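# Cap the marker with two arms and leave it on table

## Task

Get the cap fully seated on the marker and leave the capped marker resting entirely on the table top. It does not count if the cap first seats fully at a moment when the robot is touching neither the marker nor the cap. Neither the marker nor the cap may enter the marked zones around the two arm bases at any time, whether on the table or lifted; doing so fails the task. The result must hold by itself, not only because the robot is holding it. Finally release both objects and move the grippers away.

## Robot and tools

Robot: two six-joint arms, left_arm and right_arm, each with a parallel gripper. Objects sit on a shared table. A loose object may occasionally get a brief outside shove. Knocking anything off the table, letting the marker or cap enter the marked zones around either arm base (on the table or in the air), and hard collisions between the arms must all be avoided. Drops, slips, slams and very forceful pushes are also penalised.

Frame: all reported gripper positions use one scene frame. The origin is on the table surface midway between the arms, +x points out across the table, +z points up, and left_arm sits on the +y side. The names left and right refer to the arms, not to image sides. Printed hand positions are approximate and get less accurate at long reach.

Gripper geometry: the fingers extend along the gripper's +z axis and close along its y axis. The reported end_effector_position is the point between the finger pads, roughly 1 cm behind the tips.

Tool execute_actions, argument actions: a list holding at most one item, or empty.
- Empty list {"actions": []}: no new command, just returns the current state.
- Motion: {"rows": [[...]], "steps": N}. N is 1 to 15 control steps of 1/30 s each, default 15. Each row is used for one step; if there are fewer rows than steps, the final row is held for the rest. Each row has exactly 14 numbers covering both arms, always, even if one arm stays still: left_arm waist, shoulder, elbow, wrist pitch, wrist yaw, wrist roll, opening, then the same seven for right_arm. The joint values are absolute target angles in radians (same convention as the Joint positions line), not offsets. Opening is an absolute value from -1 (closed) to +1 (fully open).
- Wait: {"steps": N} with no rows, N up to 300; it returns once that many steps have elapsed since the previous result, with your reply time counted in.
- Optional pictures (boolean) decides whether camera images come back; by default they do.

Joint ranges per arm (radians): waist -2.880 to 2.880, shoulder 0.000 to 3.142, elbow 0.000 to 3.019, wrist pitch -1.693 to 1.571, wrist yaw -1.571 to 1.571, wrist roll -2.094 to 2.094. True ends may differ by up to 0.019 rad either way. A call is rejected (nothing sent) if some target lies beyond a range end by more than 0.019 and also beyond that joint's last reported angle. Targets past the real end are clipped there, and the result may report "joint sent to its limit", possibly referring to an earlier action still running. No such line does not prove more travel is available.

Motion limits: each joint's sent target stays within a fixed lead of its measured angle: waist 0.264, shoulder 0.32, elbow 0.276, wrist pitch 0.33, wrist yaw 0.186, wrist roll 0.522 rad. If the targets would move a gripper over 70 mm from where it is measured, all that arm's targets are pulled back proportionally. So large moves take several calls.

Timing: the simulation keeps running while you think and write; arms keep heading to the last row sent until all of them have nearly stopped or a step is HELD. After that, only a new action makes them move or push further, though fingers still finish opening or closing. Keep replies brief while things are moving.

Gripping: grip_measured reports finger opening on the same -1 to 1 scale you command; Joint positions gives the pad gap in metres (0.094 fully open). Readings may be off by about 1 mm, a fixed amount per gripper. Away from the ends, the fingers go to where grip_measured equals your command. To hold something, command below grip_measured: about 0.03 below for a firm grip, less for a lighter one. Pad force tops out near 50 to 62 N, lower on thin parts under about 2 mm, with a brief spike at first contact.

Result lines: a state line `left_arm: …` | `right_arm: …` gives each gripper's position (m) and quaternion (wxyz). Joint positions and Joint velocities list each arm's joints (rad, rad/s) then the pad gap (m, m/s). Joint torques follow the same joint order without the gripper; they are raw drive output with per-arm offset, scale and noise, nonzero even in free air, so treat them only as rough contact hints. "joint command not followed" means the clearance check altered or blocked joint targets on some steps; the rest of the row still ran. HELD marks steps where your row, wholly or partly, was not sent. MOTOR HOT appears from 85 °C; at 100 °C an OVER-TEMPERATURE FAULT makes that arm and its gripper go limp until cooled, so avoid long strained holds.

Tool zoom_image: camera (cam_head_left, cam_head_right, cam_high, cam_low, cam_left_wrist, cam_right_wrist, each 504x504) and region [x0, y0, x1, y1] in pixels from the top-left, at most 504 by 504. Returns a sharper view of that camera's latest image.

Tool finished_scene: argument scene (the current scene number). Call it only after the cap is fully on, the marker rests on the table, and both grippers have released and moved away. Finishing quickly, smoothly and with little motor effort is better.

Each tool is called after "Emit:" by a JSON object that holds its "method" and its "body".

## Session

Emit:
{"method": "execute_actions", "body": {"actions": []}}

Scene clock: 0.00 s of 5100.00 s.
left_arm: end_effector_position=(+0.2715, -0.0477, +0.3682) grip_measured=+1.000 end_effector_quat_wxyz=(-0.058, -0.099, +0.952, -0.283) | right_arm: end_effector_position=(+0.6203, -0.1014, +0.1110) grip_measured=+1.000 end_effector_quat_wxyz=(-0.031, +0.438, +0.898, -0.033)
Joint positions: left_arm=[-0.738  1.338  1.514 -1.426  0.5   -0.912  0.094] | right_arm=[ 0.432  2.121  1.958 -1.498 -0.003  1.313  0.094]
Joint velocities: left_arm=[-0.005 -0.005 -0.022  0.002  0.037 -0.007  0.   ] | right_arm=[-0.005  0.015  0.002 -0.002 -0.095  0.022  0.   ]
Joint torques (N m, as the arm reports them, + toward a larger angle): no reading
Motor temperatures (°C, as the motors report them): left_arm=[23 22 27 23 21 22] | right_arm=[21 24 28 23 25 25]

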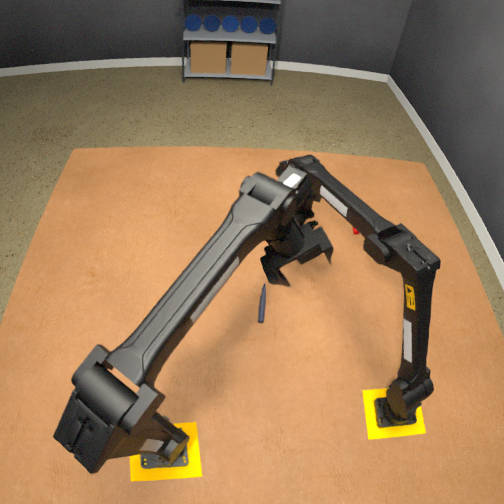

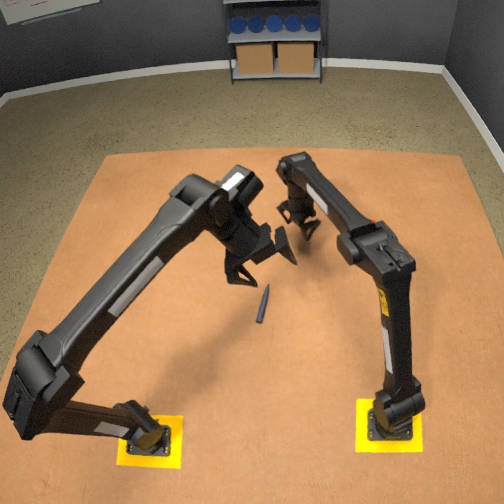

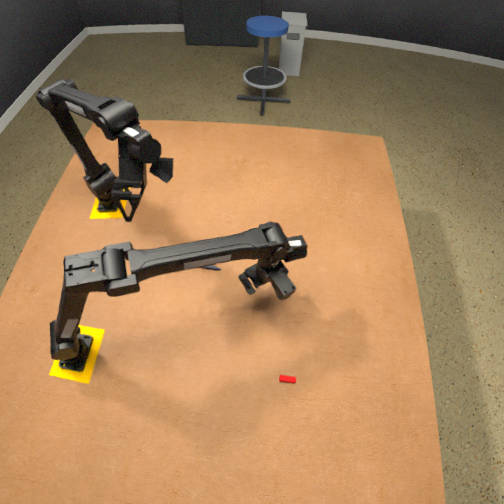

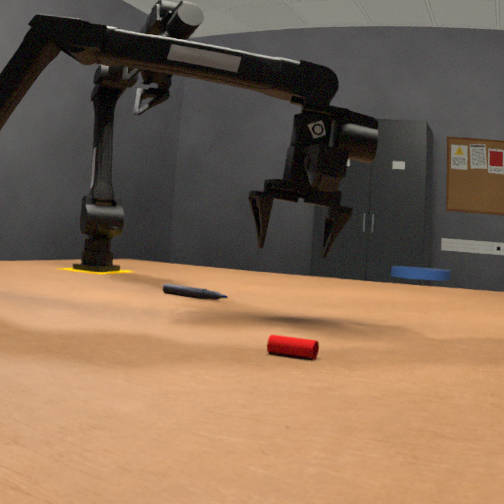

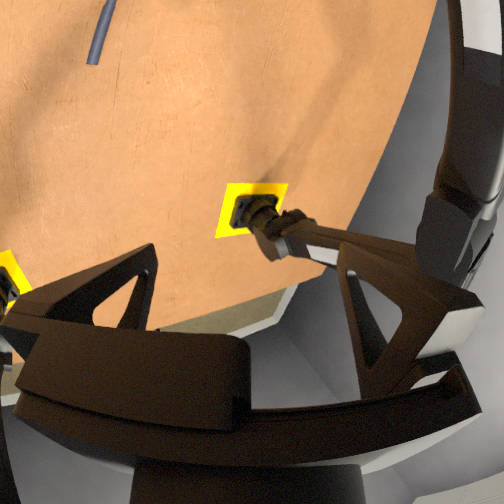

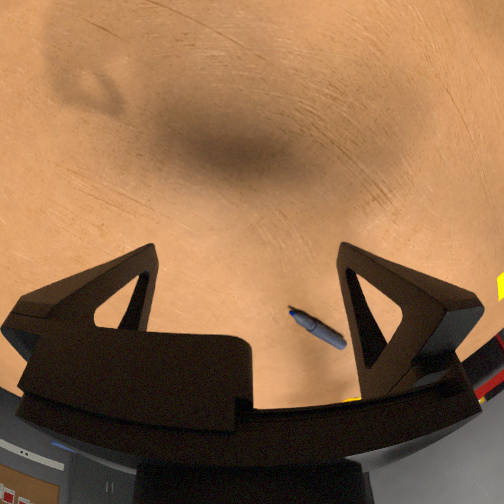

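Emit:
{"method": "execute_actions", "body": {"actions": [{"rows":[[-0.738,1.338,1.53,-1.426,0.49,-0.91,1,0.425,2.12,1.96,-1.49,0,1.3,1],[-0.738,1.338,1.53,-1.426,0.47,-0.9,1,0.415,2.11,1.95,-1.47,0,1.27,1],[-0.738,1.338,1.52,-1.42,0.44,-0.88,1,0.4,2.1,1.93,-1.44,0,1.23,1],[-0.738,1.338,1.51,-1.41,0.41,-0.86,1,0.38,2.09,1.91,-1.41,0,1.18,1],[-0.738,1.34,1.5,-1.39,0.38,-0.84,1,0.36,2.08,1.89,-1.37,0,1.13,1],[-0.74,1.345,1.48,-1.36,0.35,-0.82,1,0.34,2.07,1.87,-1.33,0,1.08,1],[-0.74,1.35,1.46,-1.33,0.32,-0.8,1,0.32,2.06,1.845,-1.29,0,1.03,1],[-0.74,1.36,1.44,-1.29,0.29,-0.78,1,0.3,2.05,1.82,-1.25,0,0.98,1],[-0.745,1.37,1.415,-1.25,0.26,-0.76,1,0.28,2.04,1.795,-1.21,0,0.93,1],[-0.745,1.38,1.39,-1.21,0.23,-0.74,1,0.26,2.03,1.77,-1.17,0,0.88,1],[-0.75,1.39,1.365,-1.17,0.2,-0.72,1,0.24,2.02,1.745,-1.13,0,0.83,1],[-0.75,1.4,1.34,-1.13,0.17,-0.7,1,0.22,2.01,1.72,-1.09,0,0.78,1],[-0.755,1.41,1.315,-1.09,0.14,-0.68,1,0.2,2.0,1.695,-1.05,0,0.73,1],[-0.755,1.42,1.29,-1.05,0.11,-0.66,1,0.18,1.99,1.67,-1.01,0,0.68,1],[-0.76,1.43,1.265,-1.0,0.08,-0.64,1,0.16,1.98,1.645,-0.97,0,0.63,1]],"steps":15}], "pictures": false}}

Emit:
{"method": "execute_actions", "body": {"actions": [{"rows":[[-0.76,1.44,1.24,-0.95,0.05,-0.62,1,0.14,1.97,1.62,-0.93,0,0.58,1],[-0.765,1.455,1.21,-0.9,0.02,-0.6,1,0.125,1.96,1.595,-0.89,0,0.53,1],[-0.765,1.47,1.18,-0.85,-0.01,-0.58,1,0.11,1.95,1.57,-0.85,0,0.48,1],[-0.77,1.485,1.15,-0.8,-0.04,-0.56,1,0.095,1.94,1.545,-0.81,0,0.43,1],[-0.77,1.5,1.12,-0.75,-0.07,-0.54,1,0.08,1.93,1.52,-0.77,0,0.38,1],[-0.77,1.51,1.09,-0.7,-0.1,-0.52,1,0.07,1.92,1.495,-0.73,0,0.33,1],[-0.775,1.52,1.065,-0.65,-0.13,-0.5,1,0.06,1.91,1.47,-0.69,0,0.28,1],[-0.775,1.53,1.04,-0.61,-0.16,-0.485,1,0.05,1.9,1.45,-0.655,0,0.23,1],[-0.775,1.54,1.015,-0.57,-0.18,-0.47,1,0.04,1.895,1.43,-0.62,0,0.18,1],[-0.775,1.55,0.995,-0.53,-0.2,-0.46,1,0.03,1.89,1.415,-0.59,0,0.13,1],[-0.775,1.56,0.975,-0.5,-0.215,-0.45,1,0.025,1.885,1.4,-0.565,0,0.09,1],[-0.775,1.567,0.96,-0.47,-0.23,-0.44,1,0.02,1.88,1.387,-0.545,0,0.05,1],[-0.775,1.573,0.945,-0.445,-0.24,-0.435,1,0.015,1.875,1.377,-0.525,0,0.02,1],[-0.775,1.578,0.935,-0.425,-0.244,-0.433,1,0.01,1.872,1.368,-0.51,0,0,1],[-0.775,1.58,0.926,-0.412,-0.244,-0.433,1,0.008,1.87,1.362,-0.502,0,-0.01,1]],"steps":15}], "pictures": false}}

Emit:
{"method": "execute_actions", "body": {"actions": [{"steps":15}]}}

Emit:
{"method": "zoom_image", "body": {"camera": "cam_low", "region": [140,220,360,380]}}

Scene clock: 59.80 s of 5100.00 s.
left_arm: end_effector_position=(+0.3471, -0.0234, +0.2587) grip_measured=+1.000 end_effector_quat_wxyz=(+0.118, -0.042, +0.979, -0.161) | right_arm: end_effector_position=(+0.6799, -0.2373, +0.0669) grip_measured=+1.000 end_effector_quat_wxyz=(+0.070, +0.324, +0.942, +0.041)
Joint positions: left_arm=[-0.739  1.392  1.313 -1.103  0.105 -0.729  0.094] | right_arm=[ 0.202  2.033  1.687 -1.062 -0.003  0.838  0.094]
Joint velocities: left_arm=[-0.024  0.444 -0.75   1.258 -0.696  0.549  0.   ] | right_arm=[-0.874 -0.308 -0.706  1.17   0.037 -1.326  0.   ]
Joint torques (N m, as the arm reports them, + toward a larger angle): left_arm=[-1.88 -9.61 10.4   1.13  0.12  0.13] | right_arm=[  0.75 -25.84  10.17   0.62   0.28  -0.05]
Motor temperatures (°C, as the motors report them): left_arm=[23 22 31 23 21 22] | right_arm=[21 27 32 23 25 25]
Steps of this call (steps 1 to 90: nothing new was sent; then 56.30 s passed at rest; steps 91 to 105: all 15 steps of this action). Readings (joint positions):
91: left_arm=[-0.738 1.338 1.514 -1.426 0.496 -0.912] | right_arm=[0.432 2.121 1.958 -1.498 -0.003 1.313]
92: left_arm=[-0.738 1.338 1.514 -1.426 0.484 -0.912] | right_arm=[0.432 2.121 1.957 -1.496 -0.003 1.308]
94: left_arm=[-0.738 1.338 1.514 -1.426 0.434 -0.902] | right_arm=[0.427 2.117 1.941 -1.467 -0.003 1.276]
98: left_arm=[-0.738 1.337 1.481 -1.365 0.316 -0.852] | right_arm=[0.384 2.092 1.861 -1.338 -0.003 1.149]
105: the state above

Scene clock: 60.30 s of 5100.00 s.
left_arm: end_effector_position=(+0.3821, +0.0102, +0.0603) grip_measured=+1.000 end_effector_quat_wxyz=(+0.247, +0.055, +0.967, -0.018) | right_arm: end_effector_position=(+0.6955, -0.3567, +0.0615) grip_measured=+1.000 end_effector_quat_wxyz=(+0.245, +0.071, +0.967, +0.016)
Joint positions: left_arm=[-0.762  1.584  0.936 -0.478 -0.239 -0.477  0.094] | right_arm=[ 0.019  1.897  1.377 -0.554 -0.     0.137  0.094]
Joint velocities: left_arm=[-0.005  0.122 -0.349  0.589 -0.022  0.183  0.   ] | right_arm=[-0.063 -0.112 -0.266  0.457  0.007 -0.901  0.   ]
Joint torques (N m, as the arm reports them, + toward a larger angle): left_arm=[ -1.82 -12.96   9.67   1.61  -0.3    0.1 ] | right_arm=[  0.59 -21.92  10.13   1.69   0.03  -0.04]
Motor temperatures (°C, as the motors report them): left_arm=[23 22 31 23 21 22] | right_arm=[21 27 31 23 25 25]
Steps of this call (steps 1 to 15: all 15 steps of this action). Readings (joint positions):
1: left_arm=[-0.740 1.407 1.286 -1.058 0.075 -0.710] | right_arm=[0.174 2.023 1.662 -1.023 -0.002 0.790]
2: left_arm=[-0.742 1.423 1.259 -1.011 0.045 -0.691] | right_arm=[0.148 2.013 1.637 -0.983 -0.002 0.742]
4: left_arm=[-0.746 1.456 1.201 -0.912 -0.015 -0.652] | right_arm=[0.102 1.991 1.587 -0.904 -0.000 0.645]
8: left_arm=[-0.757 1.518 1.082 -0.717 -0.134 -0.573] | right_arm=[0.044 1.945 1.488 -0.748 -0.000 0.449]
15: the state above

Scene clock: 60.80 s of 5100.00 s.
left_arm: end_effector_position=(+0.3835, +0.0096, +0.0553) grip_measured=+1.000 end_effector_quat_wxyz=(+0.257, +0.069, +0.964, -0.018) | right_arm: end_effector_position=(+0.6963, -0.3592, +0.0612) grip_measured=+1.000 end_effector_quat_wxyz=(+0.255, +0.009, +0.967, -0.001)
Joint positions: left_arm=[-0.762  1.59   0.919 -0.435 -0.242 -0.444  0.094] | right_arm=[ 0.015  1.893  1.364 -0.526 -0.     0.006  0.094]
Joint velocities: left_arm=[-0.024 -0.015  0.012  0.002  0.022 -0.007  0.   ] | right_arm=[-0.005  0.005 -0.017  0.002  0.007  0.037  0.   ]
Joint torques (N m, as the arm reports them, + toward a larger angle): left_arm=[ -1.44 -12.68   9.34   1.73  -0.26   0.1 ] | right_arm=[  0.33 -22.65   9.93   1.83   0.05  -0.06]
Motor temperatures (°C, as the motors report them): left_arm=[23 22 31 23 21 22] | right_arm=[21 27 31 23 25 25]
Steps of this call (steps 1 to 15: the robot went on to your last target). Readings (joint positions):
1: left_arm=[-0.762 1.587 0.927 -0.462 -0.241 -0.470] | right_arm=[0.017 1.895 1.371 -0.543 -0.000 0.110]
2: left_arm=[-0.762 1.589 0.922 -0.453 -0.241 -0.465] | right_arm=[0.016 1.894 1.367 -0.536 -0.000 0.088]
4: left_arm=[-0.762 1.590 0.919 -0.445 -0.241 -0.457] | right_arm=[0.015 1.893 1.364 -0.530 -0.000 0.057]
8: left_arm=[-0.762 1.590 0.919 -0.435 -0.242 -0.449] | right_arm=[0.015 1.893 1.364 -0.526 -0.000 0.024]
15: the state above

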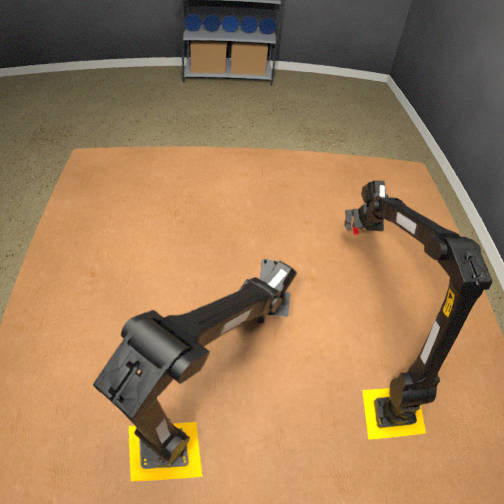

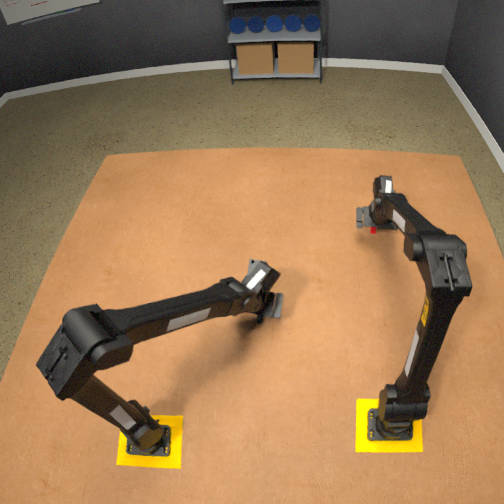

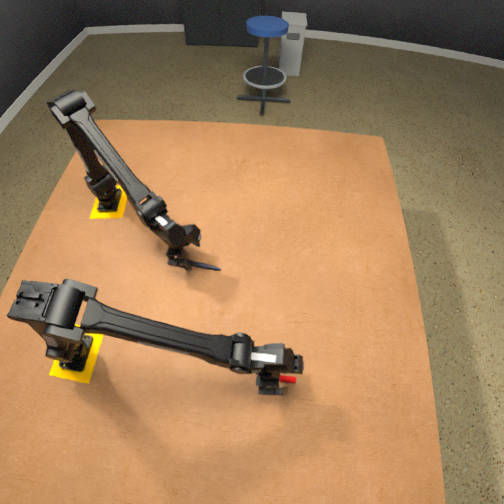

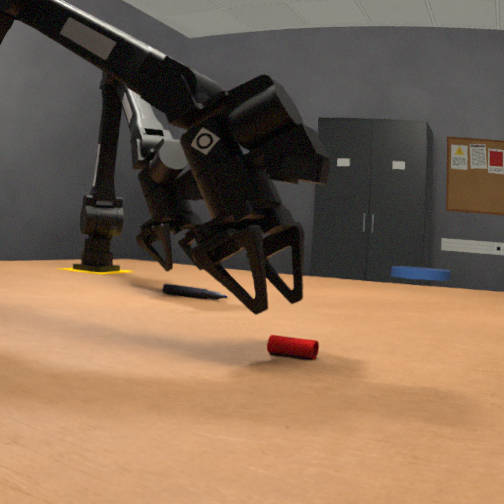

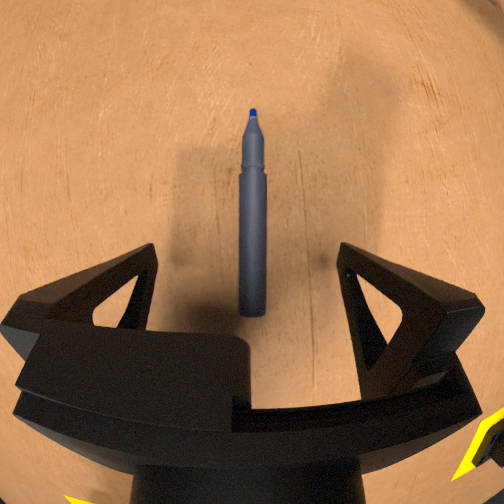

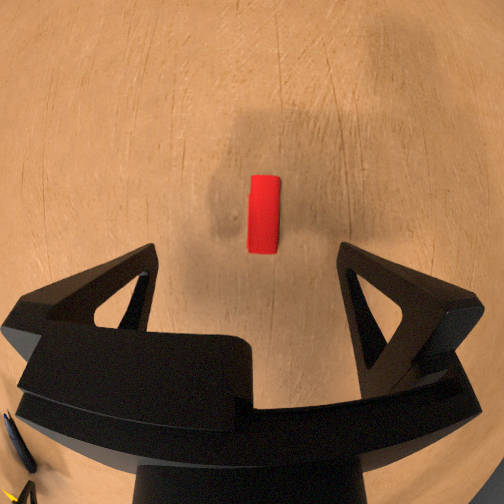

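Region (140, 220, 360, 380) of cam_low's 504x504 image, scaled by 2.291, with more detail than that image has; it fills the top 367 rows of this view, and the rest is white.

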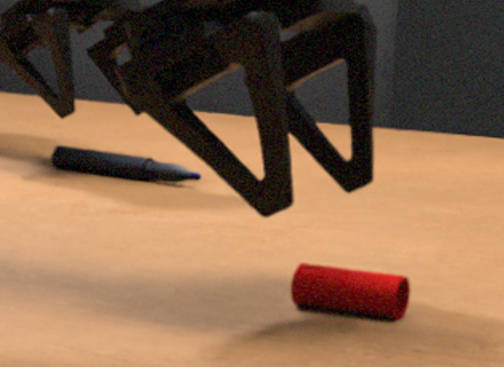

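Emit:
{"method": "execute_actions", "body": {"actions": [{"rows":[[-0.777,1.585,0.921,-0.403,-0.244,-0.44,0.9,0.006,1.89,1.38,-0.497,0,0,0.9],[-0.779,1.59,0.916,-0.394,-0.244,-0.45,0.8,0.004,1.905,1.395,-0.492,0,0.01,0.8],[-0.781,1.594,0.911,-0.385,-0.244,-0.46,0.7,0.002,1.915,1.405,-0.487,0,0.02,0.7],[-0.783,1.598,0.906,-0.376,-0.244,-0.465,0.6,0,1.924,1.41,-0.481,0,0.03,0.6],[-0.785,1.602,0.901,-0.367,-0.244,-0.465,0.5,-0.002,1.933,1.414,-0.476,0,0.04,0.5],[-0.787,1.606,0.896,-0.358,-0.244,-0.465,0.4,-0.004,1.942,1.418,-0.47,0,0.04,0.4],[-0.789,1.61,0.891,-0.349,-0.244,-0.465,0.3,-0.006,1.951,1.421,-0.465,0,0.04,0.3],[-0.791,1.614,0.886,-0.34,-0.244,-0.465,0.2,-0.006,1.96,1.425,-0.46,0,0.04,0.2],[-0.791,1.618,0.881,-0.331,-0.244,-0.465,0.1,-0.006,1.969,1.428,-0.454,0,0.04,0.1],[-0.791,1.622,0.876,-0.322,-0.244,-0.465,0,-0.006,1.978,1.431,-0.449,0,0.04,0],[-0.791,1.626,0.87,-0.313,-0.244,-0.465,0,-0.006,1.985,1.434,-0.443,0,0.04,0],[-0.791,1.63,0.864,-0.304,-0.244,-0.465,0,-0.006,1.99,1.437,-0.438,0,0.04,0]],"steps":15}], "pictures": false}}

Emit:
{"method": "execute_actions", "body": {"actions": [{"steps":12}]}}

Emit:
{"method": "zoom_image", "body": {"camera": "cam_low", "region": [140,230,360,390]}}

Scene clock: 88.57 s of 5100.00 s.
left_arm: end_effector_position=(+0.3738, +0.0067, +0.0271) grip_measured=+0.003 end_effector_quat_wxyz=(+0.261, +0.072, +0.962, -0.025) | right_arm: end_effector_position=(+0.7178, -0.3698, +0.0400) grip_measured=+0.002 end_effector_quat_wxyz=(+0.269, +0.026, +0.963, -0.000)
Joint positions: left_arm=[-0.778  1.627  0.865 -0.331 -0.242 -0.454  0.047] | right_arm=[-0.001  1.962  1.397 -0.461 -0.     0.027  0.047]
Joint velocities: left_arm=[ 0.015  0.083 -0.095  0.022 -0.037 -0.007  0.   ] | right_arm=[-0.005  0.171  0.002 -0.002 -0.066 -0.022 -0.   ]
Joint torques (N m, as the arm reports them, + toward a larger angle): left_arm=[ -1.44 -12.03   8.52   1.78  -0.24  -0.14] | right_arm=[  1.36 -20.34  13.63   1.58   0.05   0.13]
Motor temperatures (°C, as the motors report them): left_arm=[23 23 29 23 21 22] | right_arm=[21 27 30 23 25 25]
Steps of this call (steps 1 to 15: the robot went on to your last target; steps 16 to 90: nothing new was sent; then 24.27 s passed at rest; steps 91 to 105: all 15 steps of this action). Readings (joint positions):
91: left_arm=[-0.762 1.590 0.919 -0.433 -0.242 -0.443] | right_arm=[0.015 1.893 1.364 -0.525 -0.000 0.001]
92: left_arm=[-0.762 1.590 0.919 -0.428 -0.242 -0.443] | right_arm=[0.015 1.893 1.364 -0.522 -0.000 0.001]
94: left_arm=[-0.763 1.590 0.916 -0.413 -0.242 -0.446] | right_arm=[0.014 1.893 1.364 -0.515 -0.000 0.005]
98: left_arm=[-0.770 1.595 0.900 -0.377 -0.242 -0.451] | right_arm=[0.009 1.906 1.376 -0.494 -0.000 0.019]
105: the state above

Scene clock: 88.97 s of 5100.00 s.
left_arm: end_effector_position=(+0.3729, +0.0075, +0.0237) grip_measured=+0.003 end_effector_quat_wxyz=(+0.260, +0.071, +0.963, -0.024) | right_arm: end_effector_position=(+0.7170, -0.3698, +0.0322) grip_measured=+0.002 end_effector_quat_wxyz=(+0.264, +0.027, +0.964, +0.000)
Joint positions: left_arm=[-0.778  1.632  0.861 -0.327 -0.242 -0.455  0.047] | right_arm=[-0.001  1.974  1.397 -0.461 -0.     0.029  0.047]
Joint velocities: left_arm=[-0.005 -0.005  0.012  0.007 -0.037 -0.022 -0.002] | right_arm=[-0.005 -0.015 -0.007 -0.017  0.022  0.007 -0.   ]
Joint torques (N m, as the arm reports them, + toward a larger angle): left_arm=[ -1.32 -11.81   8.28   1.76  -0.24  -0.15] | right_arm=[ -0.35 -20.42  13.92   1.77   0.01   0.16]
Motor temperatures (°C, as the motors report them): left_arm=[23 23 29 23 21 22] | right_arm=[21 27 30 23 25 25]
Steps of this call (steps 1 to 12: the robot went on to your last target). Readings (joint positions):
1: left_arm=[-0.778 1.630 0.863 -0.331 -0.242 -0.454] | right_arm=[-0.001 1.967 1.397 -0.461 -0.000 0.027]
2: left_arm=[-0.778 1.632 0.862 -0.330 -0.242 -0.454] | right_arm=[-0.001 1.971 1.397 -0.461 -0.000 0.028]
4: left_arm=[-0.778 1.632 0.861 -0.329 -0.242 -0.454] | right_arm=[-0.001 1.974 1.397 -0.461 -0.000 0.028]
8: left_arm=[-0.778 1.632 0.861 -0.327 -0.242 -0.455] | right_arm=[-0.001 1.974 1.397 -0.461 -0.000 0.028]
12: the state above

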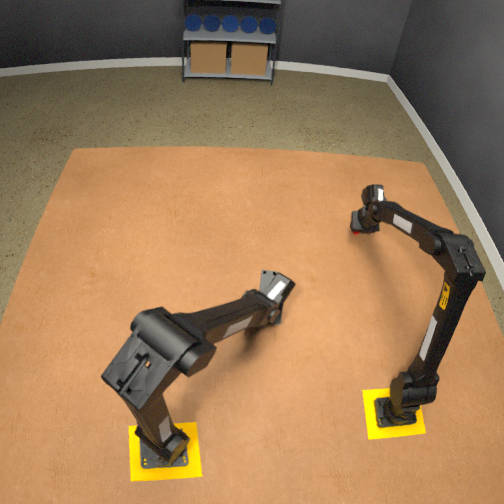

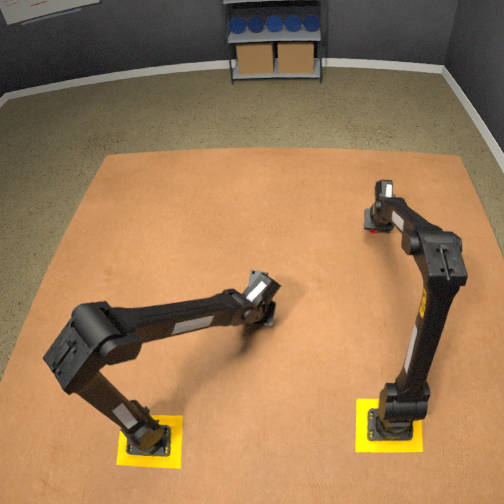

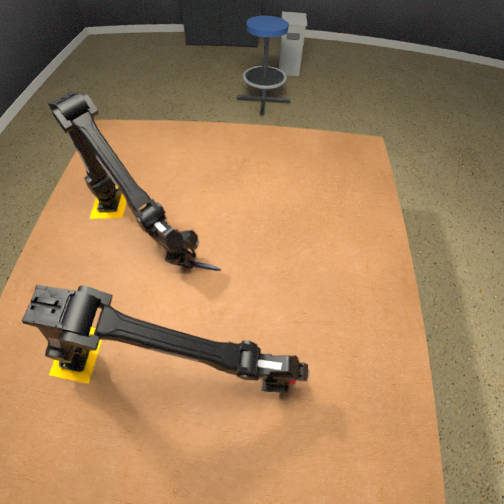

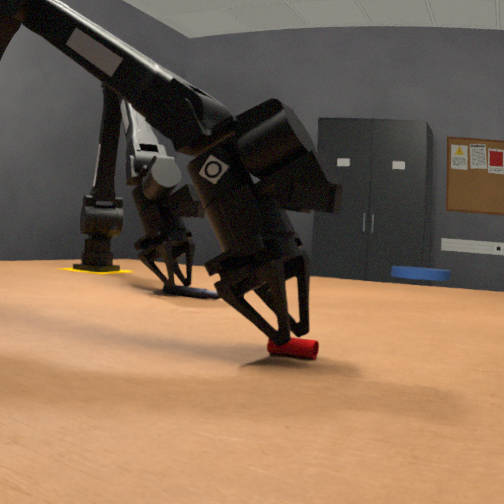

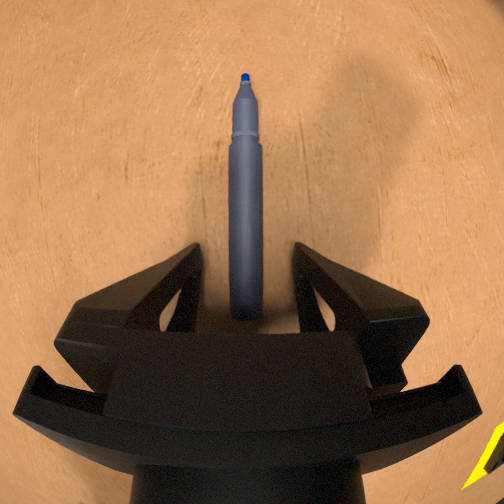

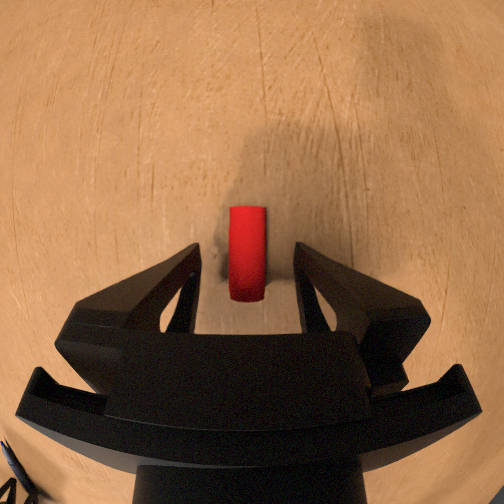

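Region (140, 230, 360, 390) of cam_low's 504x504 image, scaled by 2.291, with more detail than that image has; it fills the top 367 rows of this view, and the rest is white.

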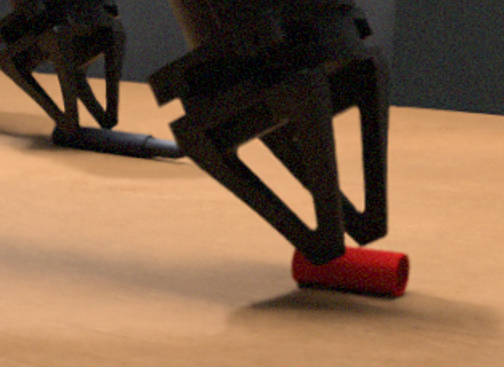

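Emit:
{"method": "execute_actions", "body": {"actions": [{"rows":[[-0.791,1.637,0.87,-0.304,-0.244,-0.465,0,-0.006,1.998,1.437,-0.438,0,0.04,0],[-0.791,1.644,0.87,-0.302,-0.244,-0.465,-0.05,-0.006,2.005,1.437,-0.438,0,0.04,-0.05],[-0.791,1.65,0.87,-0.3,-0.244,-0.465,-0.1,-0.006,2.011,1.437,-0.438,0,0.04,-0.1],[-0.791,1.655,0.87,-0.298,-0.244,-0.465,-0.15,-0.006,2.016,1.437,-0.438,0,0.04,-0.15],[-0.791,1.66,0.87,-0.296,-0.244,-0.465,-0.2,-0.006,2.02,1.437,-0.438,0,0.04,-0.2]],"steps":15}]}}

Emit:
{"method": "zoom_image", "body": {"camera": "cam_low", "region": [140,230,360,390]}}

Scene clock: 100.03 s of 5100.00 s.
left_arm: end_effector_position=(+0.3720, +0.0082, +0.0121) grip_measured=-0.197 end_effector_quat_wxyz=(+0.252, +0.073, +0.965, -0.019) | right_arm: end_effector_position=(+0.7150, -0.3697, +0.0193) grip_measured=-0.198 end_effector_quat_wxyz=(+0.254, +0.027, +0.967, +0.000)
Joint positions: left_arm=[-0.778  1.659  0.861 -0.318 -0.242 -0.455  0.038] | right_arm=[-0.001  1.994  1.397 -0.46  -0.     0.029  0.038]
Joint velocities: left_arm=[-0.005 -0.005 -0.002 -0.012  0.007 -0.066 -0.001] | right_arm=[-0.005 -0.015  0.002 -0.002  0.051  0.022 -0.   ]
Joint torques (N m, as the arm reports them, + toward a larger angle): left_arm=[ -1.42 -11.95   8.66   1.73  -0.24  -0.14] | right_arm=[  0.44 -19.2   13.86   1.8    0.05   0.17]
Motor temperatures (°C, as the motors report them): left_arm=[23 23 29 23 21 22] | right_arm=[21 26 32 23 25 25]
Steps of this call (steps 1 to 30: the robot went on to your last target; steps 31 to 90: nothing new was sent; then 7.57 s passed at rest; steps 91 to 105: all 15 steps of this action). Readings (joint positions):
91: left_arm=[-0.778 1.632 0.861 -0.327 -0.242 -0.455] | right_arm=[-0.001 1.974 1.397 -0.461 -0.000 0.029]
92: left_arm=[-0.778 1.633 0.861 -0.326 -0.242 -0.455] | right_arm=[-0.001 1.974 1.397 -0.461 -0.000 0.029]
94: left_arm=[-0.778 1.636 0.861 -0.323 -0.242 -0.455] | right_arm=[-0.001 1.975 1.397 -0.461 -0.000 0.029]
98: left_arm=[-0.778 1.651 0.861 -0.318 -0.242 -0.455] | right_arm=[-0.001 1.984 1.397 -0.461 -0.000 0.029]
105: the state above

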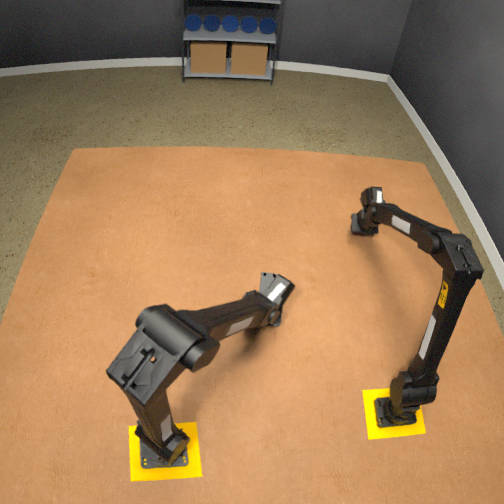

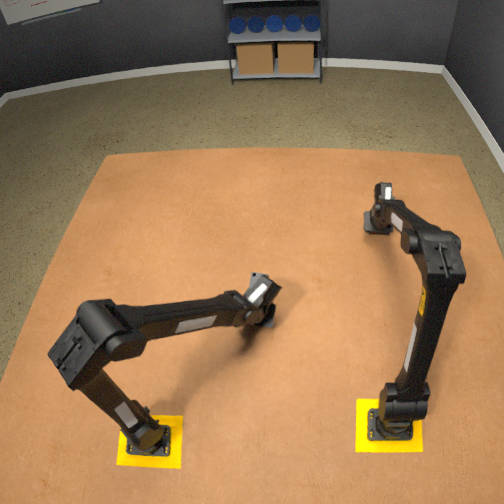

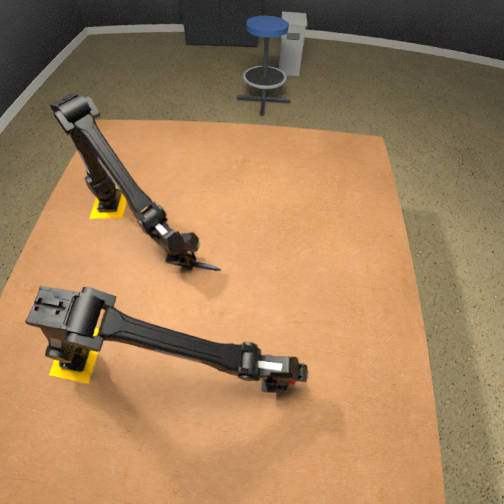

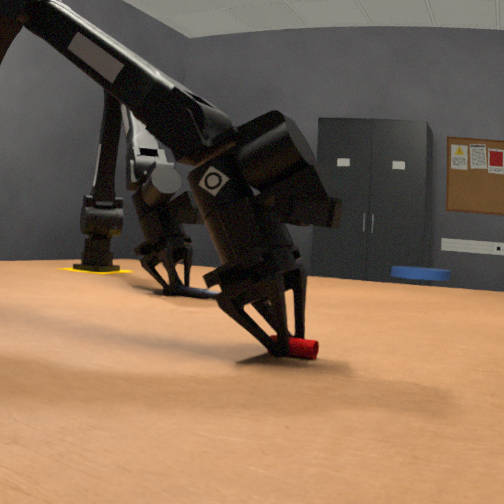

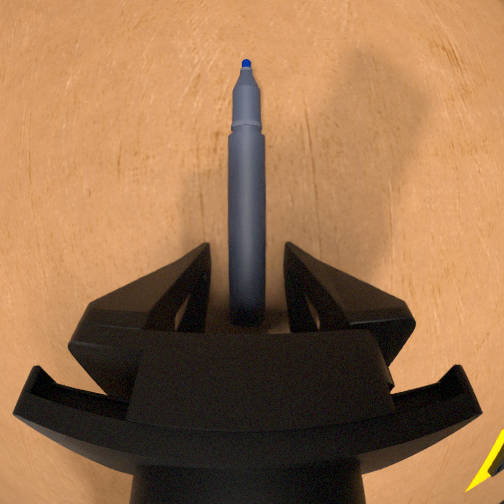

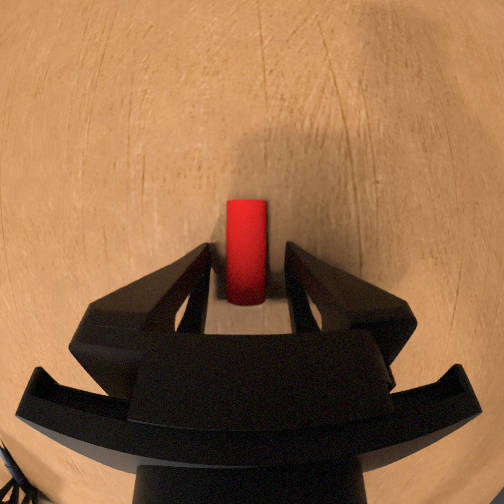

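Region (140, 230, 360, 390) of cam_low's 504x504 image, scaled by 2.291, with more detail than that image has; it fills the top 367 rows of this view, and the rest is white.

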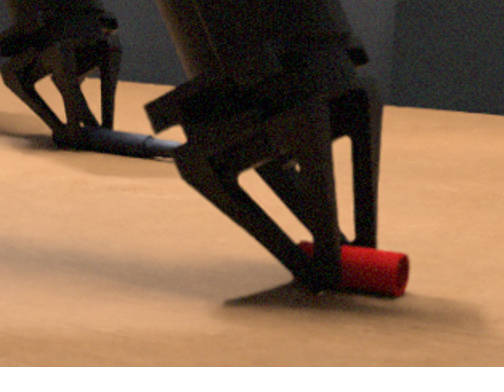

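Emit:
{"method": "execute_actions", "body": {"actions": [{"rows":[[-0.785,1.655,0.87,-0.296,-0.244,-0.46,-0.25,-0.006,2.027,1.437,-0.438,0,0.04,-0.25],[-0.785,1.655,0.87,-0.296,-0.244,-0.46,-0.3,-0.006,2.027,1.437,-0.438,0,0.04,-0.3],[-0.785,1.655,0.87,-0.296,-0.244,-0.46,-0.35,-0.006,2.027,1.437,-0.438,0,0.04,-0.35],[-0.785,1.655,0.87,-0.296,-0.244,-0.46,-0.4,-0.006,2.027,1.437,-0.438,0,0.04,-0.4],[-0.785,1.655,0.87,-0.296,-0.244,-0.46,-0.45,-0.006,2.027,1.437,-0.438,0,0.04,-0.45],[-0.785,1.655,0.87,-0.296,-0.244,-0.46,-0.5,-0.006,2.027,1.437,-0.438,0,0.04,-0.5],[-0.785,1.655,0.87,-0.296,-0.244,-0.46,-0.55,-0.006,2.027,1.437,-0.438,0,0.04,-0.54],[-0.785,1.655,0.87,-0.296,-0.244,-0.46,-0.59,-0.006,2.027,1.437,-0.438,0,0.04,-0.57],[-0.785,1.655,0.87,-0.296,-0.244,-0.46,-0.62,-0.006,2.02,1.437,-0.438,0,0.04,-0.6],[-0.785,1.655,0.87,-0.296,-0.244,-0.46,-0.65,-0.006,2.01,1.437,-0.438,0,0.04,-0.63],[-0.785,1.655,0.87,-0.296,-0.244,-0.46,-0.69,-0.006,2.01,1.437,-0.438,0,0.04,-0.67]],"steps":15}], "pictures": false}}

Scene clock: 115.60 s of 5100.00 s.
left_arm: end_effector_position=(+0.3720, +0.0082, +0.0121) grip_measured=-0.634 end_effector_quat_wxyz=(+0.252, +0.073, +0.965, -0.019) | right_arm: end_effector_position=(+0.7150, -0.3697, +0.0191) grip_measured=-0.630 end_effector_quat_wxyz=(+0.254, +0.028, +0.967, +0.000)
Joint positions: left_arm=[-0.778  1.659  0.861 -0.318 -0.242 -0.455  0.017] | right_arm=[-0.001  1.994  1.397 -0.46  -0.     0.029  0.017]
Joint velocities: left_arm=[ 0.015 -0.015 -0.007  0.012 -0.066 -0.081 -0.   ] | right_arm=[ 0.015 -0.005 -0.007  0.002  0.007  0.007 -0.001]
Joint torques (N m, as the arm reports them, + toward a larger angle): left_arm=[ -0.87 -12.29   8.71   1.72  -0.24  -0.08] | right_arm=[ -0.23 -20.65  13.59   1.78   0.04   0.14]
Motor temperatures (°C, as the motors report them): left_arm=[23 23 29 23 21 22] | right_arm=[21 26 32 23 25 25]
Steps of this call (steps 1 to 15: the robot went on to your last target; steps 16 to 90: nothing new was sent; then 12.07 s passed at rest; steps 91 to 105: all 15 steps of this action). Readings (joint positions):
91: left_arm=[-0.778 1.659 0.861 -0.318 -0.242 -0.455] | right_arm=[-0.001 1.994 1.397 -0.460 -0.000 0.029]
92: left_arm=[-0.778 1.659 0.861 -0.318 -0.242 -0.455] | right_arm=[-0.001 1.994 1.397 -0.460 -0.000 0.029]
94: left_arm=[-0.778 1.659 0.861 -0.318 -0.242 -0.455] | right_arm=[-0.001 1.994 1.397 -0.460 -0.000 0.029]
98: left_arm=[-0.778 1.659 0.861 -0.318 -0.242 -0.455] | right_arm=[-0.001 1.994 1.397 -0.460 -0.000 0.029]
105: the state above

Emit:
{"method": "execute_actions", "body": {"actions": [{"rows":[[-0.785,1.64,0.87,-0.3,-0.244,-0.46,-0.68,0,1.98,1.42,-0.44,0,0.04,-0.67],[-0.785,1.62,0.87,-0.32,-0.244,-0.46,-0.68,0,1.96,1.41,-0.45,0,0.04,-0.67],[-0.785,1.59,0.865,-0.34,-0.24,-0.45,-0.68,0,1.935,1.4,-0.46,0,0.04,-0.67],[-0.79,1.56,0.855,-0.36,-0.23,-0.43,-0.68,0,1.905,1.385,-0.47,0,0.03,-0.67],[-0.8,1.525,0.84,-0.38,-0.22,-0.41,-0.68,0.01,1.87,1.36,-0.48,0,0.02,-0.67],[-0.815,1.49,0.82,-0.4,-0.21,-0.39,-0.68,0.02,1.835,1.33,-0.49,0,0.01,-0.67],[-0.835,1.45,0.795,-0.415,-0.2,-0.37,-0.68,0.035,1.8,1.295,-0.5,0,0,-0.67],[-0.86,1.41,0.77,-0.43,-0.19,-0.35,-0.68,0.05,1.765,1.26,-0.505,0,-0.01,-0.67],[-0.89,1.37,0.745,-0.445,-0.18,-0.33,-0.68,0.07,1.73,1.225,-0.51,0,-0.01,-0.67],[-0.92,1.33,0.72,-0.46,-0.17,-0.31,-0.68,0.09,1.695,1.19,-0.515,0,-0.01,-0.67],[-0.95,1.29,0.695,-0.475,-0.16,-0.29,-0.68,0.115,1.66,1.155,-0.52,0,-0.01,-0.67],[-0.985,1.25,0.67,-0.49,-0.15,-0.27,-0.68,0.14,1.625,1.12,-0.525,0,-0.01,-0.67],[-1.02,1.21,0.645,-0.505,-0.14,-0.25,-0.68,0.17,1.59,1.085,-0.53,0,-0.01,-0.67],[-1.055,1.17,0.62,-0.52,-0.13,-0.23,-0.68,0.2,1.555,1.05,-0.535,0,-0.01,-0.67],[-1.09,1.13,0.595,-0.535,-0.12,-0.21,-0.68,0.235,1.52,1.015,-0.54,0,-0.01,-0.67]],"steps":15}], "pictures": false}}

Emit:
{"method": "execute_actions", "body": {"actions": [{"rows":[[-1.13,1.09,0.57,-0.55,-0.11,-0.19,-0.68,0.27,1.48,0.98,-0.545,0,-0.01,-0.67],[-1.17,1.05,0.54,-0.56,-0.1,-0.17,-0.68,0.31,1.44,0.94,-0.55,0,-0.01,-0.67],[-1.21,1.01,0.51,-0.57,-0.09,-0.15,-0.68,0.35,1.4,0.9,-0.555,0,-0.01,-0.67],[-1.25,0.97,0.485,-0.585,-0.08,-0.13,-0.68,0.395,1.36,0.86,-0.56,0,-0.01,-0.67],[-1.29,0.93,0.46,-0.6,-0.07,-0.11,-0.68,0.44,1.32,0.82,-0.565,0,-0.01,-0.67],[-1.33,0.89,0.43,-0.61,-0.06,-0.09,-0.68,0.49,1.28,0.78,-0.57,0,-0.01,-0.67],[-1.37,0.85,0.405,-0.62,-0.05,-0.07,-0.68,0.54,1.24,0.74,-0.572,0,-0.01,-0.67],[-1.41,0.81,0.38,-0.63,-0.04,-0.05,-0.68,0.59,1.2,0.7,-0.572,0,-0.01,-0.67],[-1.445,0.775,0.355,-0.64,-0.03,-0.03,-0.68,0.645,1.16,0.66,-0.572,0,-0.01,-0.67],[-1.48,0.74,0.33,-0.65,-0.02,-0.015,-0.68,0.7,1.12,0.62,-0.572,0,-0.01,-0.67],[-1.51,0.71,0.31,-0.658,-0.01,0,-0.68,0.76,1.08,0.58,-0.572,0,-0.01,-0.67],[-1.535,0.685,0.29,-0.665,0,0.008,-0.68,0.82,1.04,0.54,-0.572,0,-0.01,-0.67],[-1.555,0.665,0.275,-0.67,0.004,0.008,-0.68,0.88,1.0,0.5,-0.572,0,-0.01,-0.67],[-1.57,0.648,0.263,-0.675,0.004,0.008,-0.68,0.94,0.96,0.465,-0.572,0,-0.01,-0.67],[-1.58,0.635,0.255,-0.677,0.004,0.008,-0.68,1.0,0.925,0.43,-0.572,0,-0.01,-0.67]],"steps":15}], "pictures": false}}

Emit:
{"method": "execute_actions", "body": {"actions": [{"rows":[[-1.58,0.635,0.255,-0.677,0.004,0.008,-0.68,1.06,0.89,0.4,-0.572,0,-0.01,-0.67],[-1.58,0.635,0.255,-0.677,0.004,0.008,-0.68,1.12,0.86,0.37,-0.572,0,-0.01,-0.67],[-1.58,0.635,0.255,-0.677,0.004,0.008,-0.68,1.18,0.835,0.345,-0.572,0,-0.01,-0.67],[-1.58,0.635,0.255,-0.677,0.004,0.008,-0.68,1.24,0.81,0.32,-0.572,0,-0.01,-0.67],[-1.58,0.635,0.255,-0.677,0.004,0.008,-0.68,1.3,0.79,0.3,-0.572,0,-0.01,-0.67],[-1.58,0.635,0.255,-0.677,0.004,0.008,-0.68,1.36,0.775,0.285,-0.572,0,-0.01,-0.67],[-1.58,0.635,0.255,-0.677,0.004,0.008,-0.68,1.42,0.765,0.272,-0.572,0,-0.01,-0.67],[-1.58,0.635,0.255,-0.677,0.004,0.008,-0.68,1.48,0.755,0.264,-0.572,0,-0.01,-0.67],[-1.58,0.635,0.255,-0.677,0.004,0.008,-0.68,1.535,0.75,0.258,-0.572,0,-0.01,-0.67],[-1.58,0.635,0.255,-0.677,0.004,0.008,-0.68,1.585,0.75,0.255,-0.572,0,-0.01,-0.67],[-1.58,0.635,0.255,-0.677,0.004,0.008,-0.68,1.625,0.75,0.255,-0.572,0,-0.01,-0.67],[-1.58,0.635,0.255,-0.677,0.004,0.008,-0.68,1.66,0.75,0.255,-0.572,0,-0.01,-0.67],[-1.58,0.635,0.255,-0.677,0.004,0.008,-0.68,1.685,0.75,0.255,-0.572,0,-0.01,-0.67],[-1.58,0.635,0.255,-0.677,0.004,0.008,-0.68,1.703,0.75,0.255,-0.572,0,-0.01,-0.67],[-1.58,0.635,0.255,-0.677,0.004,0.008,-0.68,1.712,0.75,0.255,-0.572,0,-0.01,-0.67]],"steps":15}], "pictures": false}}

Emit:
{"method": "execute_actions", "body": {"actions": [{"steps":12}]}}

Emit:
{"method": "zoom_image", "body": {"camera": "cam_low", "region": [0,220,80,280]}}

Emit:
{"method": "zoom_image", "body": {"camera": "cam_left_wrist", "region": [180,0,320,140]}}

Scene clock: 174.40 s of 5100.00 s.
left_arm: end_effector_position=(+0.2188, -0.0183, +0.1013) grip_measured=-0.634 end_effector_quat_wxyz=(+0.256, +0.270, +0.923, -0.100) | right_arm: end_effector_position=(+0.6020, -0.2891, +0.1119) grip_measured=-0.630 end_effector_quat_wxyz=(+0.275, -0.048, +0.960, +0.016)
Joint positions: left_arm=[-1.02   1.188  0.648 -0.487 -0.129 -0.298  0.017] | right_arm=[ 0.137  1.605  1.096 -0.505  0.     0.009  0.017]
Joint velocities: left_arm=[-1.216 -1.197 -0.681 -0.432  0.242  0.505 -0.001] | right_arm=[ 0.962 -1.187 -0.838 -0.105  0.007 -0.095 -0.   ]
Joint torques (N m, as the arm reports them, + toward a larger angle): left_arm=[ 0.04 -4.61  8.4   0.21 -0.07  0.09] | right_arm=[  1.99 -15.26   9.04   0.37   0.03   0.02]
Motor temperatures (°C, as the motors report them): left_arm=[23 23 28 23 21 22] | right_arm=[21 27 33 23 25 25]
Steps of this call (steps 1 to 15: the robot went on to your last target; steps 16 to 90: nothing new was sent; then 55.30 s passed at rest; steps 91 to 105: all 15 steps of this action). Readings (joint positions):
91: left_arm=[-0.778 1.658 0.861 -0.318 -0.242 -0.455] | right_arm=[-0.001 1.994 1.397 -0.460 -0.000 0.029]
92: left_arm=[-0.778 1.657 0.861 -0.318 -0.242 -0.455] | right_arm=[-0.001 1.994 1.397 -0.460 -0.000 0.029]
94: left_arm=[-0.778 1.642 0.860 -0.327 -0.236 -0.453] | right_arm=[-0.001 1.987 1.394 -0.460 -0.000 0.029]
98: left_arm=[-0.795 1.519 0.812 -0.383 -0.202 -0.415] | right_arm=[0.006 1.894 1.312 -0.473 -0.000 0.021]
105: the state above

Scene clock: 174.90 s of 5100.00 s.
left_arm: end_effector_position=(-0.0129, +0.0416, +0.0593) grip_measured=-0.634 end_effector_quat_wxyz=(+0.193, +0.623, +0.737, -0.177) | right_arm: end_effector_position=(+0.2679, -0.0977, +0.0898) grip_measured=-0.630 end_effector_quat_wxyz=(+0.232, -0.391, +0.885, +0.104)
Joint positions: left_arm=[-1.553  0.654  0.269 -0.656  0.003 -0.035  0.017] | right_arm=[ 0.864  1.035  0.523 -0.545 -0.     0.004  0.017]
Joint velocities: left_arm=[-0.464 -0.523 -0.393 -0.149 -0.007  0.271 -0.   ] | right_arm=[ 1.91  -1.304 -1.15  -0.032  0.022 -0.037  0.   ]
Joint torques (N m, as the arm reports them, + toward a larger angle): left_arm=[-0.04  2.61 11.12  0.51  0.07  0.06] | right_arm=[ 1.04 -6.51  9.64  0.4   0.07  0.  ]
Motor temperatures (°C, as the motors report them): left_arm=[23 23 28 23 21 22] | right_arm=[21 27 33 23 25 25]
Steps of this call (steps 1 to 15: all 15 steps of this action). Readings (joint positions):
1: left_arm=[-1.062 1.148 0.623 -0.502 -0.119 -0.279] | right_arm=[0.172 1.565 1.065 -0.508 0.000 0.008]
2: left_arm=[-1.102 1.110 0.597 -0.516 -0.109 -0.259] | right_arm=[0.210 1.527 1.034 -0.511 0.000 0.007]
4: left_arm=[-1.181 1.034 0.540 -0.541 -0.089 -0.221] | right_arm=[0.292 1.453 0.965 -0.518 0.000 0.006]
8: left_arm=[-1.336 0.880 0.424 -0.594 -0.049 -0.142] | right_arm=[0.473 1.310 0.812 -0.534 0.000 0.005]
15: the state above

Scene clock: 175.40 s of 5100.00 s.
left_arm: end_effector_position=(-0.0187, +0.0490, +0.0527) grip_measured=-0.634 end_effector_quat_wxyz=(+0.191, +0.642, +0.722, -0.173) | right_arm: end_effector_position=(+0.0159, -0.1040, +0.0411) grip_measured=-0.630 end_effector_quat_wxyz=(-0.169, +0.716, -0.651, -0.187)
Joint positions: left_arm=[-1.573  0.631  0.248 -0.665  0.004 -0.004  0.017] | right_arm=[ 1.693  0.755  0.253 -0.558 -0.002 -0.     0.017]
Joint velocities: left_arm=[-0.005 -0.005 -0.002  0.002  0.007 -0.037  0.001] | right_arm=[ 0.571 -0.005  0.022 -0.022  0.007 -0.007 -0.   ]
Joint torques (N m, as the arm reports them, + toward a larger angle): left_arm=[-0.93  1.71 11.    0.38  0.05  0.1 ] | right_arm=[-0.42 -1.72 10.53  0.44  0.07 -0.01]
Motor temperatures (°C, as the motors report them): left_arm=[23 23 28 23 21 22] | right_arm=[21 27 33 23 25 25]
Steps of this call (steps 1 to 15: all 15 steps of this action). Readings (joint positions):
1: left_arm=[-1.566 0.640 0.258 -0.660 0.004 -0.028] | right_arm=[0.931 0.990 0.482 -0.547 -0.001 0.003]
2: left_arm=[-1.572 0.633 0.251 -0.663 0.004 -0.023] | right_arm=[1.002 0.943 0.441 -0.548 -0.001 0.003]
4: left_arm=[-1.573 0.631 0.248 -0.665 0.004 -0.015] | right_arm=[1.143 0.859 0.368 -0.553 -0.002 0.002]
8: left_arm=[-1.573 0.631 0.248 -0.665 0.004 -0.007] | right_arm=[1.385 0.766 0.278 -0.558 -0.002 0.000]
15: the state above

Scene clock: 175.80 s of 5100.00 s.
left_arm: end_effector_position=(-0.0187, +0.0490, +0.0527) grip_measured=-0.634 end_effector_quat_wxyz=(+0.191, +0.643, +0.721, -0.173) | right_arm: end_effector_position=(+0.0106, -0.1046, +0.0411) grip_measured=-0.630 end_effector_quat_wxyz=(-0.167, +0.723, -0.643, -0.189)
Joint positions: left_arm=[-1.573  0.631  0.248 -0.665  0.004 -0.002  0.017] | right_arm=[ 1.715  0.755  0.253 -0.558 -0.002 -0.     0.017]
Joint velocities: left_arm=[-0.005 -0.024 -0.007 -0.002 -0.022 -0.007 -0.   ] | right_arm=[-0.005 -0.015  0.002 -0.002 -0.037  0.022  0.   ]
Joint torques (N m, as the arm reports them, + toward a larger angle): left_arm=[-0.8   2.05 10.91  0.42  0.06  0.09] | right_arm=[ 0.96 -2.53 10.56  0.4   0.07 -0.03]
Motor temperatures (°C, as the motors report them): left_arm=[23 23 28 23 21 22] | right_arm=[21 27 33 23 25 25]
Steps of this call (steps 1 to 12: the robot went on to your last target). Readings (joint positions):
1: left_arm=[-1.573 0.631 0.248 -0.665 0.004 -0.003] | right_arm=[1.707 0.755 0.253 -0.558 -0.002 -0.000]
2: left_arm=[-1.573 0.631 0.248 -0.665 0.004 -0.003] | right_arm=[1.714 0.755 0.253 -0.558 -0.002 -0.000]
4: left_arm=[-1.573 0.631 0.248 -0.665 0.004 -0.003] | right_arm=[1.715 0.755 0.253 -0.558 -0.002 -0.000]
8: left_arm=[-1.573 0.631 0.248 -0.665 0.004 -0.002] | right_arm=[1.715 0.755 0.253 -0.558 -0.002 -0.000]
12: the state above

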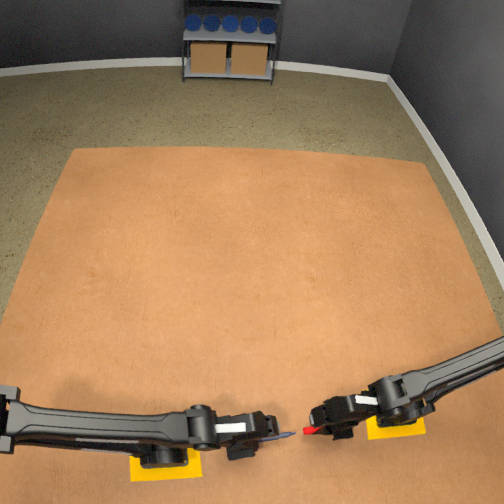

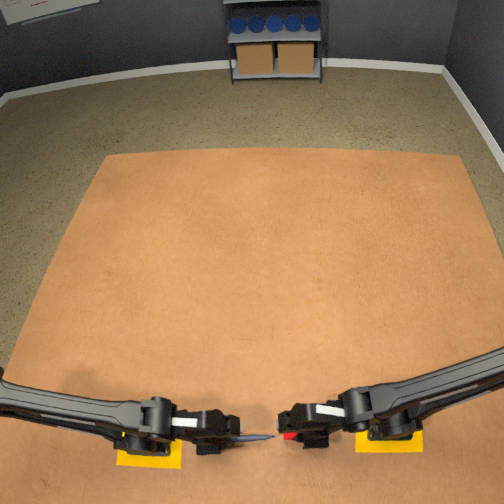

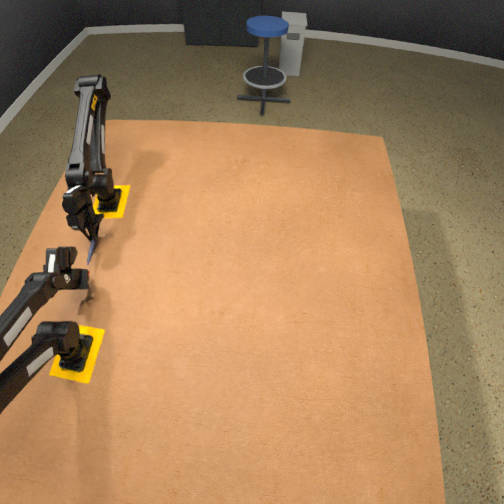

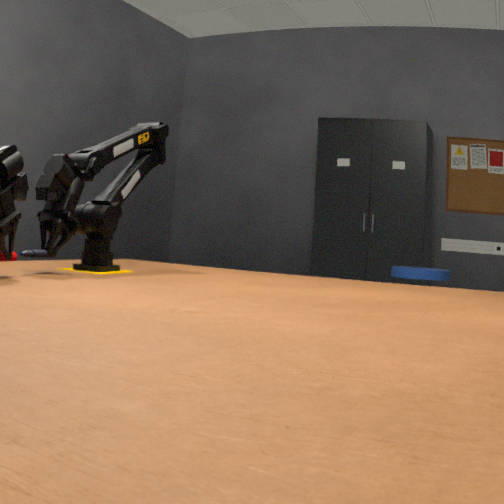

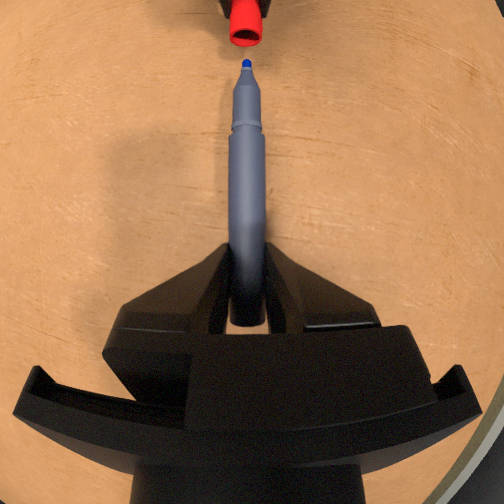

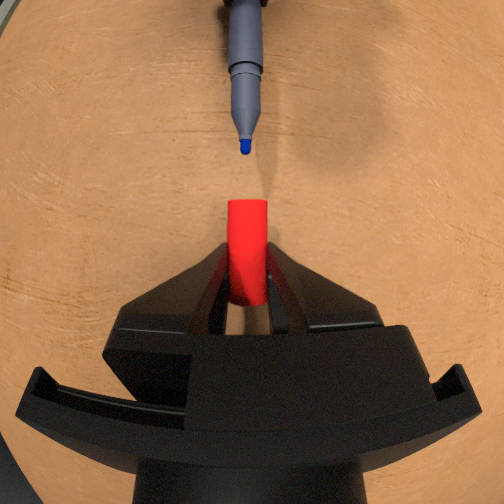

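Region (0, 220, 80, 280) of cam_low's 504x504 image, scaled by 6.300, with more detail than that image has; it fills the top 378 rows of this view, and the rest is white.

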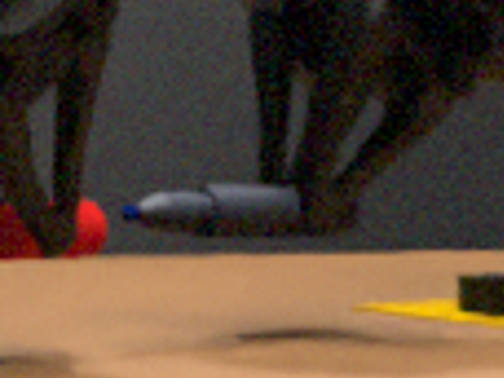

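Region (180, 0, 320, 140) of cam_left_wrist's 504x504 image, scaled by 3.600, with more detail than that image has.

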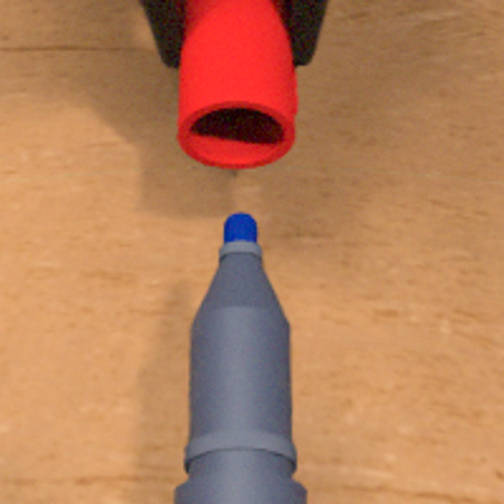

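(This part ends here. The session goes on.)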